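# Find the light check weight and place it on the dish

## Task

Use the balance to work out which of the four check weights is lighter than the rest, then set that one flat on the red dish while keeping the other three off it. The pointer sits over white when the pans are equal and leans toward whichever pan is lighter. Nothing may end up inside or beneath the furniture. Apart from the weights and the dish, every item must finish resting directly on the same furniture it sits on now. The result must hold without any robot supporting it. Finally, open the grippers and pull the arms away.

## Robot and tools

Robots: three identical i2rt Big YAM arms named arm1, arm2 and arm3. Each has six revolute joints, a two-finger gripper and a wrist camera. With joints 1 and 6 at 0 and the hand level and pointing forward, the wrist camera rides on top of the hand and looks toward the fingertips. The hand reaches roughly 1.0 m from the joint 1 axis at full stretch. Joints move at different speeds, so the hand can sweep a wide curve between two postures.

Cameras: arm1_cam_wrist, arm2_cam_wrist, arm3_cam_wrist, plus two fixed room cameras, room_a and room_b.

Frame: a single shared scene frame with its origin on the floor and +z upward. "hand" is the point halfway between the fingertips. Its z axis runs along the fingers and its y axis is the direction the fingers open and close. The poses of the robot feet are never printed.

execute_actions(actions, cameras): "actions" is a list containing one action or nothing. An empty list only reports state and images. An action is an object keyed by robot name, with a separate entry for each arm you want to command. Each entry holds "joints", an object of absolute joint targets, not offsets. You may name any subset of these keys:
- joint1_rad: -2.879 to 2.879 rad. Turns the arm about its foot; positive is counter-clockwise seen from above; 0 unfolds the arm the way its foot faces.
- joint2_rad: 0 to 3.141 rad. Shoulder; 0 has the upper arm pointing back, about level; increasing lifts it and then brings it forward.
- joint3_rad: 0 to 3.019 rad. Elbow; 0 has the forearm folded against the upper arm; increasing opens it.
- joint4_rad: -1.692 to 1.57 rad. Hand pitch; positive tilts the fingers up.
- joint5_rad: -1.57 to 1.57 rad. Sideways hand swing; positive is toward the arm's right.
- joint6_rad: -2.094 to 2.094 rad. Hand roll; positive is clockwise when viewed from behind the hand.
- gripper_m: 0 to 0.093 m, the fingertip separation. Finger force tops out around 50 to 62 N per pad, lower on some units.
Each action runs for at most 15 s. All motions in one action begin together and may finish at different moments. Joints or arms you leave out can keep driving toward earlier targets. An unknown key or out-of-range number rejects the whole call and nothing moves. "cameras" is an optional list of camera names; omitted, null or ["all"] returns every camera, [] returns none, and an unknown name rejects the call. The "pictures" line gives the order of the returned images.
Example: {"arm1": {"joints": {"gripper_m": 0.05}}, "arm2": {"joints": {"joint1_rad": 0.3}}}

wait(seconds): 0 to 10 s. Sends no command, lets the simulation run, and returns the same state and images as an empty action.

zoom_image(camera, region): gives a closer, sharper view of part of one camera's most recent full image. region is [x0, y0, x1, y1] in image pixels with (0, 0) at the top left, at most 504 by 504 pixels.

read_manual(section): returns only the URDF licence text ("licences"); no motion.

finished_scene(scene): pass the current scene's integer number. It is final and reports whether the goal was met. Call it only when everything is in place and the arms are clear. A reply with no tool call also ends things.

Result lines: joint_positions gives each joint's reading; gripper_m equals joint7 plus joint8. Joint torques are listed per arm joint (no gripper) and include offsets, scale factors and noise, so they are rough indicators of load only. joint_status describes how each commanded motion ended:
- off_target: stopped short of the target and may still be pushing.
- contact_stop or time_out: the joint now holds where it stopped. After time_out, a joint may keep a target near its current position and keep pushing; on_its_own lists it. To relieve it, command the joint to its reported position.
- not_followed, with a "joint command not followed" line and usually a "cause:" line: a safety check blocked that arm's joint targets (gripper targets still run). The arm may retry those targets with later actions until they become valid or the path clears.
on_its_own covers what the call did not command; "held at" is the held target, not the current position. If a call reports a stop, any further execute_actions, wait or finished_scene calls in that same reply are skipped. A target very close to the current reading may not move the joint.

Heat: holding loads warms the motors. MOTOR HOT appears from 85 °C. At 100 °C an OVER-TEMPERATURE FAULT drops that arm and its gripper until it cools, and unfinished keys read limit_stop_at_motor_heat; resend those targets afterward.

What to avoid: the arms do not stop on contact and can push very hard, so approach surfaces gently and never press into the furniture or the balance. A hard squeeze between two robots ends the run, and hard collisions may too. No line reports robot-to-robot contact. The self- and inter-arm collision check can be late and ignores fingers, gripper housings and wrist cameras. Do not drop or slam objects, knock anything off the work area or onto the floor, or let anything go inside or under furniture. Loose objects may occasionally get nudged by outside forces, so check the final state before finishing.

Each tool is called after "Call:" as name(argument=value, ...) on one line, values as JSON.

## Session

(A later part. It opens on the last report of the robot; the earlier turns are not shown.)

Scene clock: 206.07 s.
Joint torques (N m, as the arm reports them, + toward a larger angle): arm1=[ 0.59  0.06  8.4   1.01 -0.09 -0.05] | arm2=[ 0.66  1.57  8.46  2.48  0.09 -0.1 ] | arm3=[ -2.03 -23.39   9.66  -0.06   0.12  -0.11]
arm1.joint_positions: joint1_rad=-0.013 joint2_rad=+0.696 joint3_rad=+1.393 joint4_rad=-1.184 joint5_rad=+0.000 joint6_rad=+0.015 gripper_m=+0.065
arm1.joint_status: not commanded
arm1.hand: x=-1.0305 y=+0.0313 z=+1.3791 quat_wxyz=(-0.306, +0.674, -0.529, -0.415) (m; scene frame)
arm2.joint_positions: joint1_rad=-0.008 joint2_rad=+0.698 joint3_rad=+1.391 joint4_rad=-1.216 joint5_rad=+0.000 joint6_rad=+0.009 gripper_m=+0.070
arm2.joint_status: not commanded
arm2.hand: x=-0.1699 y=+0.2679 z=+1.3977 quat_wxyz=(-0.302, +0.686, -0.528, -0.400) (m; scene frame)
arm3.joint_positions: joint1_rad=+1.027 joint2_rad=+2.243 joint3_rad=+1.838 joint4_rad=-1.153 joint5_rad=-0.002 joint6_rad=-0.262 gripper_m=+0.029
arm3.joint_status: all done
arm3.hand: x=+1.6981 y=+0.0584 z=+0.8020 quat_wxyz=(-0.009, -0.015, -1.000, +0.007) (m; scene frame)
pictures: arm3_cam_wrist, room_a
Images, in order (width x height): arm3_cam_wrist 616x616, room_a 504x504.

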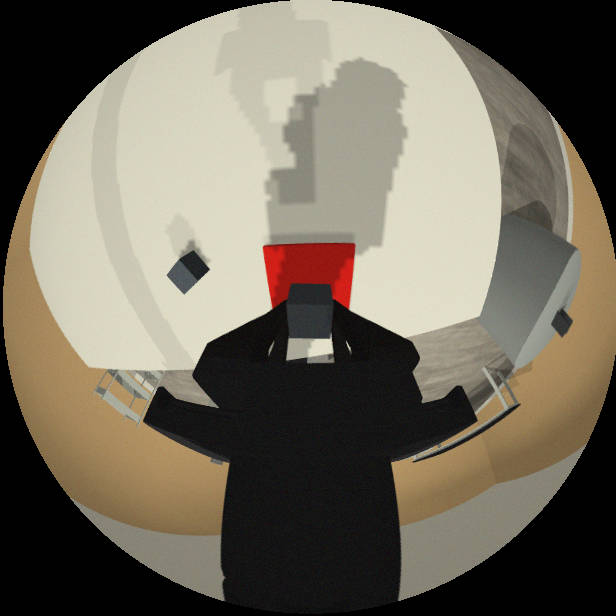

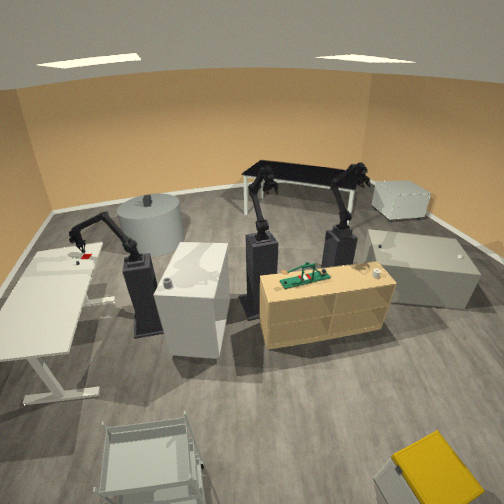

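Call:
execute_actions(actions=[{"arm3":{"joints":{"joint2_rad":2.26}}}], cameras=["arm3_cam_wrist","room_a"])

Scene clock: 209.23 s.
Joint torques (N m, as the arm reports them, + toward a larger angle): arm1=[ 0.15  0.3   8.44  1.1  -0.11 -0.07] | arm2=[ 0.79  1.76  8.49  2.51  0.09 -0.1 ] | arm3=[ -2.03 -19.85   9.71  -0.15   0.12  -0.13]
arm1.joint_positions: joint1_rad=-0.013 joint2_rad=+0.696 joint3_rad=+1.393 joint4_rad=-1.184 joint5_rad=+0.000 joint6_rad=+0.015 gripper_m=+0.065
arm1.joint_status: not commanded
arm1.hand: x=-1.0305 y=+0.0313 z=+1.3791 quat_wxyz=(-0.306, +0.674, -0.529, -0.415) (m; scene frame)
arm2.joint_positions: joint1_rad=-0.008 joint2_rad=+0.698 joint3_rad=+1.391 joint4_rad=-1.216 joint5_rad=+0.000 joint6_rad=+0.009 gripper_m=+0.070
arm2.joint_status: not commanded
arm2.hand: x=-0.1699 y=+0.2679 z=+1.3977 quat_wxyz=(-0.302, +0.686, -0.528, -0.400) (m; scene frame)
arm3.joint_positions: joint1_rad=+1.027 joint2_rad=+2.243 joint3_rad=+1.838 joint4_rad=-1.153 joint5_rad=-0.002 joint6_rad=-0.263 gripper_m=+0.029
arm3.joint_status: all done
arm3.hand: x=+1.6981 y=+0.0584 z=+0.8020 quat_wxyz=(-0.009, -0.015, -1.000, +0.007) (m; scene frame)
pictures: arm3_cam_wrist, room_a
Images, in order (width x height): arm3_cam_wrist 616x616, room_a 504x504.

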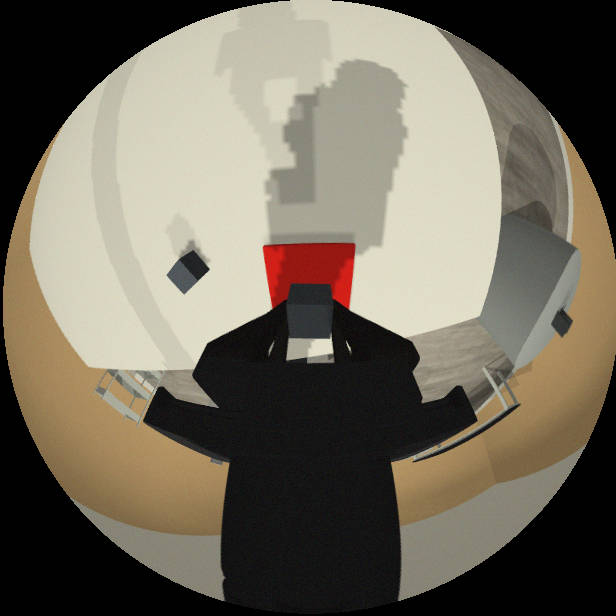

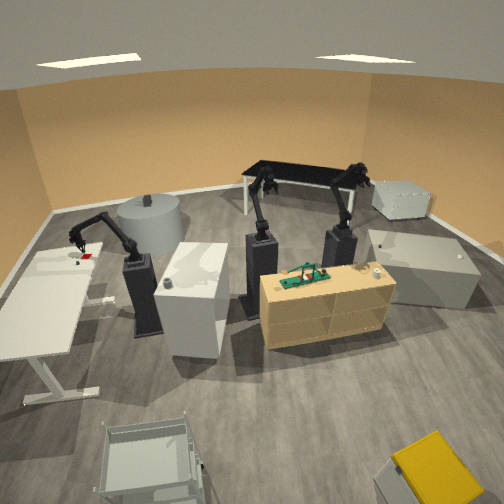

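Call:
execute_actions(actions=[{"arm3":{"joints":{"joint2_rad":2.315}}}], cameras=["arm3_cam_wrist","room_a"])

Scene clock: 212.73 s.
Joint torques (N m, as the arm reports them, + toward a larger angle): arm1=[ 0.59  0.53  8.38  1.09 -0.1  -0.04] | arm2=[ 0.87  1.83  8.47  2.45  0.09 -0.11] | arm3=[ -2.13 -19.89   9.38  -0.28   0.11  -0.12]
arm1.joint_positions: joint1_rad=-0.013 joint2_rad=+0.696 joint3_rad=+1.393 joint4_rad=-1.184 joint5_rad=+0.000 joint6_rad=+0.015 gripper_m=+0.065
arm1.joint_status: not commanded
arm1.hand: x=-1.0305 y=+0.0313 z=+1.3791 quat_wxyz=(-0.306, +0.674, -0.529, -0.415) (m; scene frame)
arm2.joint_positions: joint1_rad=-0.008 joint2_rad=+0.698 joint3_rad=+1.391 joint4_rad=-1.216 joint5_rad=+0.000 joint6_rad=+0.009 gripper_m=+0.070
arm2.joint_status: not commanded
arm2.hand: x=-0.1699 y=+0.2679 z=+1.3977 quat_wxyz=(-0.302, +0.686, -0.528, -0.400) (m; scene frame)
arm3.joint_positions: joint1_rad=+1.027 joint2_rad=+2.291 joint3_rad=+1.838 joint4_rad=-1.153 joint5_rad=-0.002 joint6_rad=-0.263 gripper_m=+0.029
arm3.joint_status: all done
arm3.hand: x=+1.6910 y=+0.0602 z=+0.7712 quat_wxyz=(+0.014, -0.015, -1.000, +0.000) (m; scene frame)
pictures: arm3_cam_wrist, room_a
Images, in order (width x height): arm3_cam_wrist 616x616, room_a 504x504.

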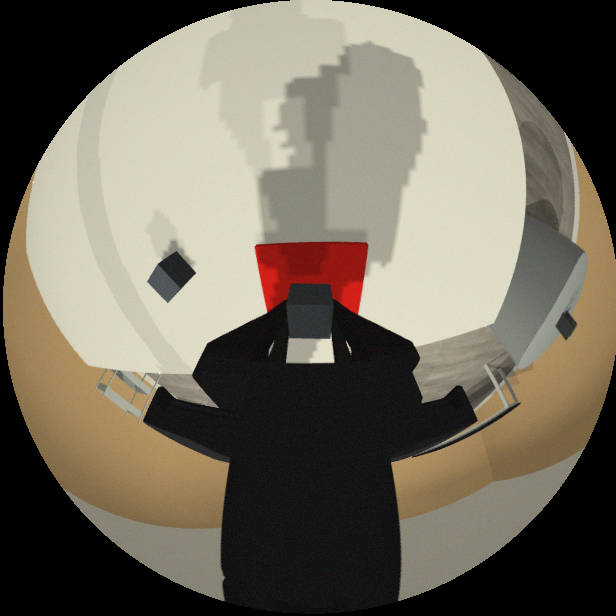

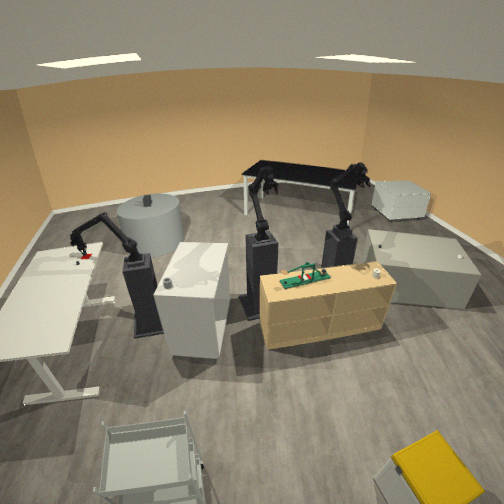

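Call:
zoom_image(camera="arm3_cam_wrist", region=[240, 225, 380, 345])

Call:
zoom_image(camera="room_a", region=[65, 230, 115, 270])

Region (240, 225, 380, 345) of arm3_cam_wrist's 616x616 image, scaled by 3.600, with more detail than that image has; it fills the top 432 rows of this view, and the rest is white.

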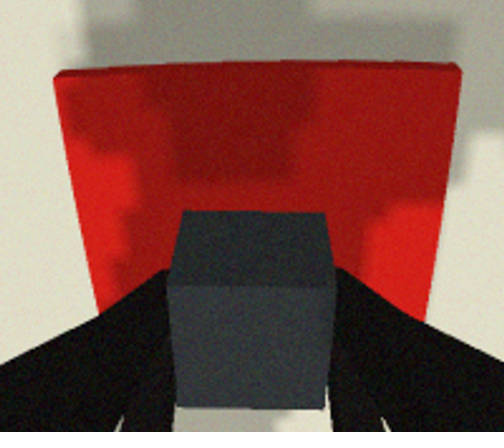

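Region (65, 230, 115, 270) of room_a's 504x504 image, scaled by 10.080, with more detail than that image has; it fills the top 403 rows of this view, and the rest is white.

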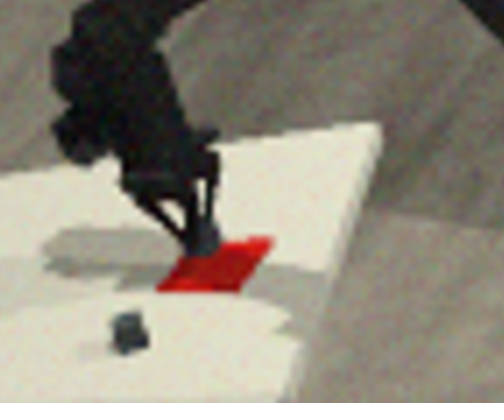

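Call:
execute_actions(actions=[{"arm3":{"joints":{"joint2_rad":2.355}}}], cameras=["arm3_cam_wrist","room_a"])

Scene clock: 218.73 s.
Joint torques (N m, as the arm reports them, + toward a larger angle): arm1=[ 0.4   0.2   8.45  1.11 -0.11 -0.06] | arm2=[ 0.59  1.46  8.44  2.53  0.09 -0.09] | arm3=[ -1.97 -19.08   9.29  -0.24   0.1   -0.1 ]
arm1.joint_positions: joint1_rad=-0.013 joint2_rad=+0.696 joint3_rad=+1.393 joint4_rad=-1.184 joint5_rad=+0.000 joint6_rad=+0.015 gripper_m=+0.065
arm1.joint_status: not commanded
arm1.hand: x=-1.0305 y=+0.0313 z=+1.3791 quat_wxyz=(-0.306, +0.674, -0.529, -0.415) (m; scene frame)
arm2.joint_positions: joint1_rad=-0.008 joint2_rad=+0.698 joint3_rad=+1.391 joint4_rad=-1.216 joint5_rad=+0.000 joint6_rad=+0.009 gripper_m=+0.070
arm2.joint_status: not commanded
arm2.hand: x=-0.1699 y=+0.2679 z=+1.3977 quat_wxyz=(-0.302, +0.686, -0.528, -0.400) (m; scene frame)
arm3.joint_positions: joint1_rad=+1.027 joint2_rad=+2.317 joint3_rad=+1.839 joint4_rad=-1.155 joint5_rad=-0.002 joint6_rad=-0.263 gripper_m=+0.029
arm3.joint_status: all done
arm3.hand: x=+1.6860 y=+0.0614 z=+0.7544 quat_wxyz=(+0.028, -0.014, -0.999, -0.003) (m; scene frame)
pictures: arm3_cam_wrist, room_a
Images, in order (width x height): arm3_cam_wrist 616x616, room_a 504x504.

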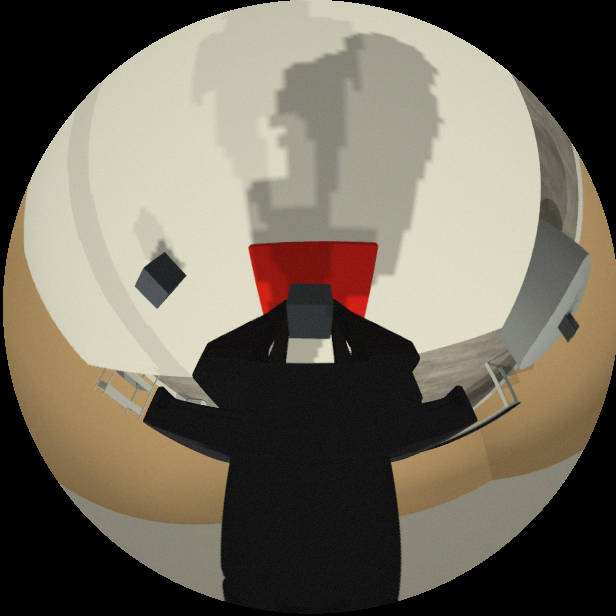

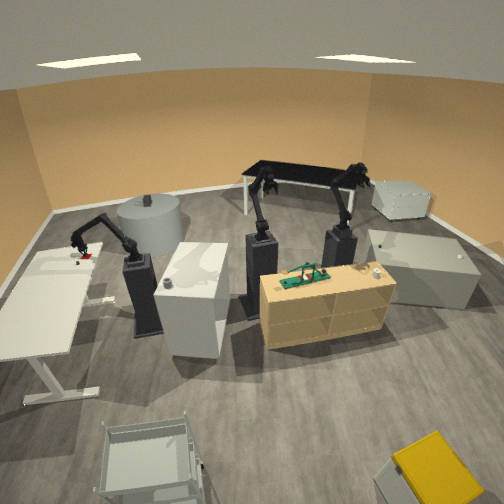

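Call:
execute_actions(actions=[{"arm3":{"joints":{"joint2_rad":2.325,"gripper_m":0.065}}}], cameras=["arm3_cam_wrist","room_a"])

Scene clock: 220.03 s.
Joint torques (N m, as the arm reports them, + toward a larger angle): arm1=[ 0.48  0.1   8.47  1.06 -0.08 -0.04] | arm2=[ 0.59  1.94  8.46  2.47  0.09 -0.1 ] | arm3=[ -1.83 -21.13   9.22  -0.2    0.09  -0.11]
arm1.joint_positions: joint1_rad=-0.013 joint2_rad=+0.696 joint3_rad=+1.393 joint4_rad=-1.184 joint5_rad=+0.000 joint6_rad=+0.015 gripper_m=+0.065
arm1.joint_status: not commanded
arm1.hand: x=-1.0305 y=+0.0313 z=+1.3791 quat_wxyz=(-0.306, +0.674, -0.529, -0.415) (m; scene frame)
arm2.joint_positions: joint1_rad=-0.008 joint2_rad=+0.698 joint3_rad=+1.391 joint4_rad=-1.216 joint5_rad=+0.000 joint6_rad=+0.009 gripper_m=+0.070
arm2.joint_status: not commanded
arm2.hand: x=-0.1699 y=+0.2679 z=+1.3977 quat_wxyz=(-0.302, +0.686, -0.528, -0.400) (m; scene frame)
arm3.joint_positions: joint1_rad=+1.027 joint2_rad=+2.317 joint3_rad=+1.839 joint4_rad=-1.155 joint5_rad=-0.002 joint6_rad=-0.263 gripper_m=+0.065
arm3.joint_status: all done
arm3.hand: x=+1.6860 y=+0.0614 z=+0.7544 quat_wxyz=(+0.028, -0.014, -0.999, -0.003) (m; scene frame)
pictures: arm3_cam_wrist, room_a
Images, in order (width x height): arm3_cam_wrist 616x616, room_a 504x504.

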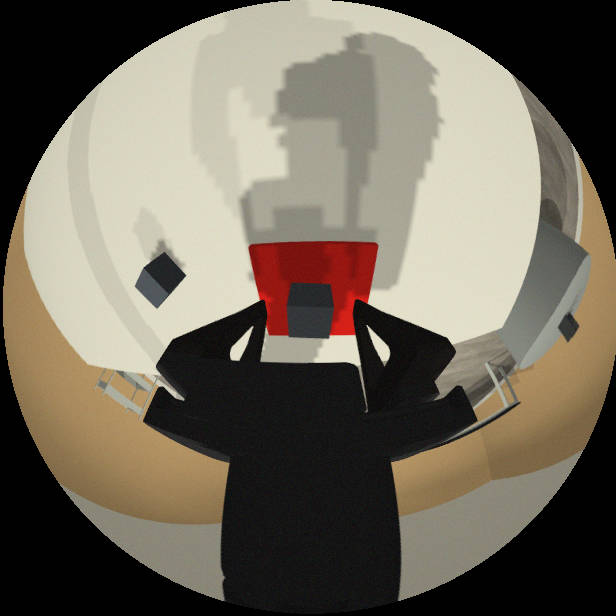

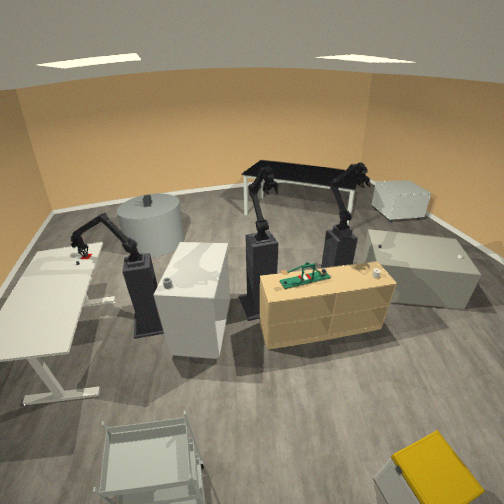

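Call:
execute_actions(actions=[{"arm3":{"joints":{"joint2_rad":1.0}}}])

Scene clock: 223.20 s.
Joint torques (N m, as the arm reports them, + toward a larger angle): arm1=[ 0.57  0.08  8.47  1.09 -0.09 -0.04] | arm2=[ 0.75  1.69  8.48  2.54  0.08 -0.09] | arm3=[-1.89 -0.79  5.72  1.73  0.12 -0.09]
arm1.joint_positions: joint1_rad=-0.013 joint2_rad=+0.696 joint3_rad=+1.393 joint4_rad=-1.184 joint5_rad=+0.000 joint6_rad=+0.015 gripper_m=+0.065
arm1.joint_status: not commanded
arm1.hand: x=-1.0305 y=+0.0313 z=+1.3791 quat_wxyz=(-0.306, +0.674, -0.529, -0.415) (m; scene frame)
arm2.joint_positions: joint1_rad=-0.008 joint2_rad=+0.698 joint3_rad=+1.391 joint4_rad=-1.216 joint5_rad=+0.000 joint6_rad=+0.009 gripper_m=+0.070
arm2.joint_status: not commanded
arm2.hand: x=-0.1699 y=+0.2679 z=+1.3977 quat_wxyz=(-0.302, +0.686, -0.528, -0.400) (m; scene frame)
arm3.joint_positions: joint1_rad=+1.027 joint2_rad=+0.994 joint3_rad=+1.880 joint4_rad=-1.155 joint5_rad=-0.002 joint6_rad=-0.263 gripper_m=+0.065
arm3.joint_status: all done
arm3.hand: x=+1.3944 y=+0.1578 z=+1.5266 quat_wxyz=(-0.584, -0.007, -0.793, +0.170) (m; scene frame)
pictures: arm1_cam_wrist, arm2_cam_wrist, arm3_cam_wrist, room_a, room_b
Images, in order (width x height): arm1_cam_wrist 616x616, arm2_cam_wrist 616x616, arm3_cam_wrist 616x616, room_a 504x504, room_b 504x504.

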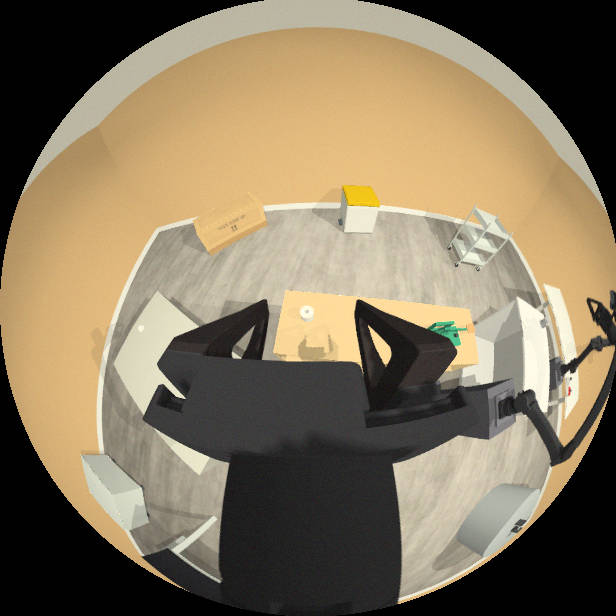

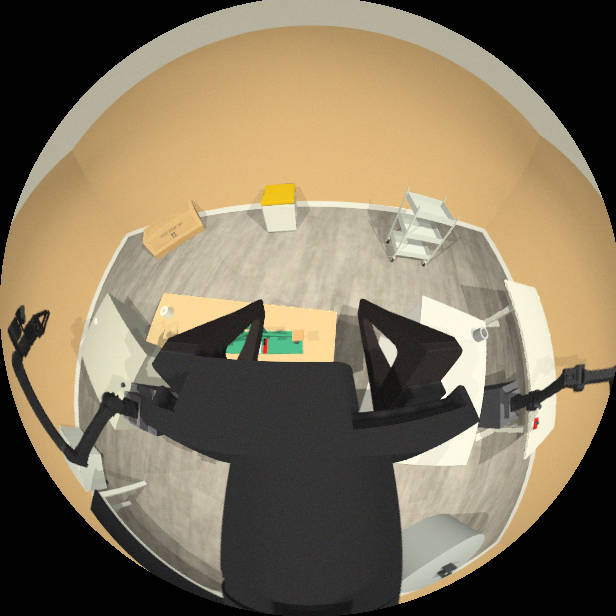

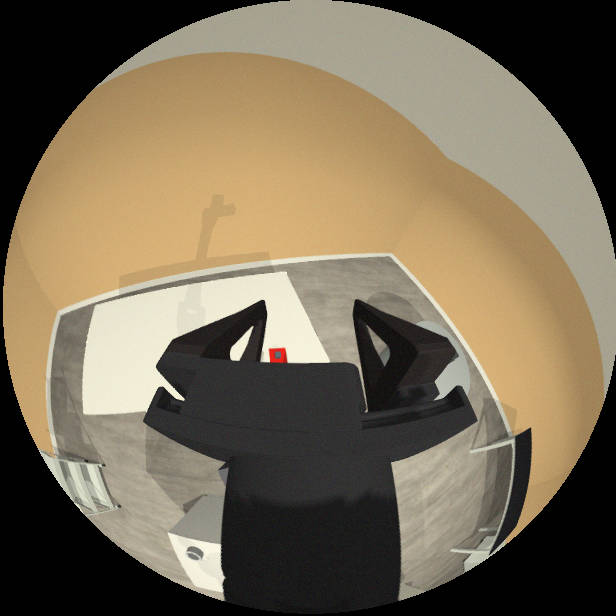

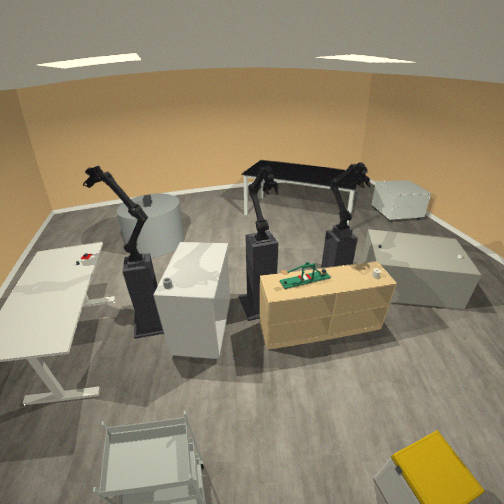

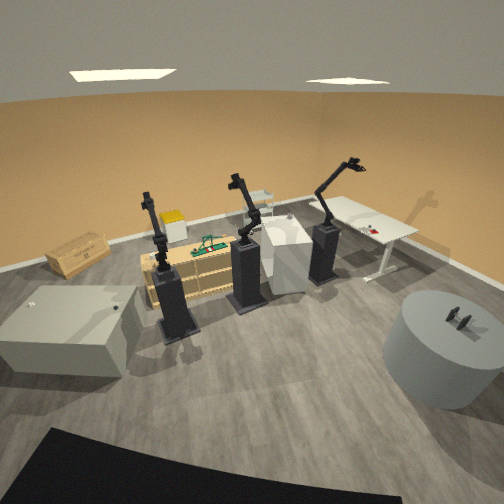

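Call:
zoom_image(camera="room_a", region=[60, 235, 120, 280])

Call:
zoom_image(camera="room_a", region=[260, 245, 400, 310])

Region (60, 235, 120, 280) of room_a's 504x504 image, scaled by 8.400, with more detail than that image has; it fills the top 378 rows of this view, and the rest is white.

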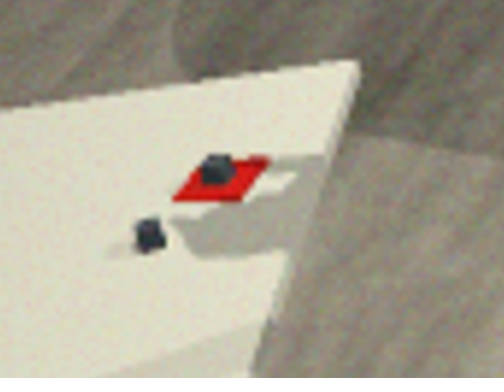

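Region (260, 245, 400, 310) of room_a's 504x504 image, scaled by 3.600, with more detail than that image has; it fills the top 234 rows of this view, and the rest is white.

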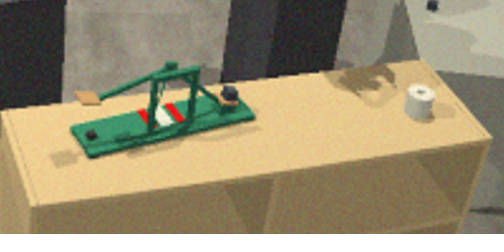

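Call:
finished_scene(scene=1)

The scene is finished: the task was done.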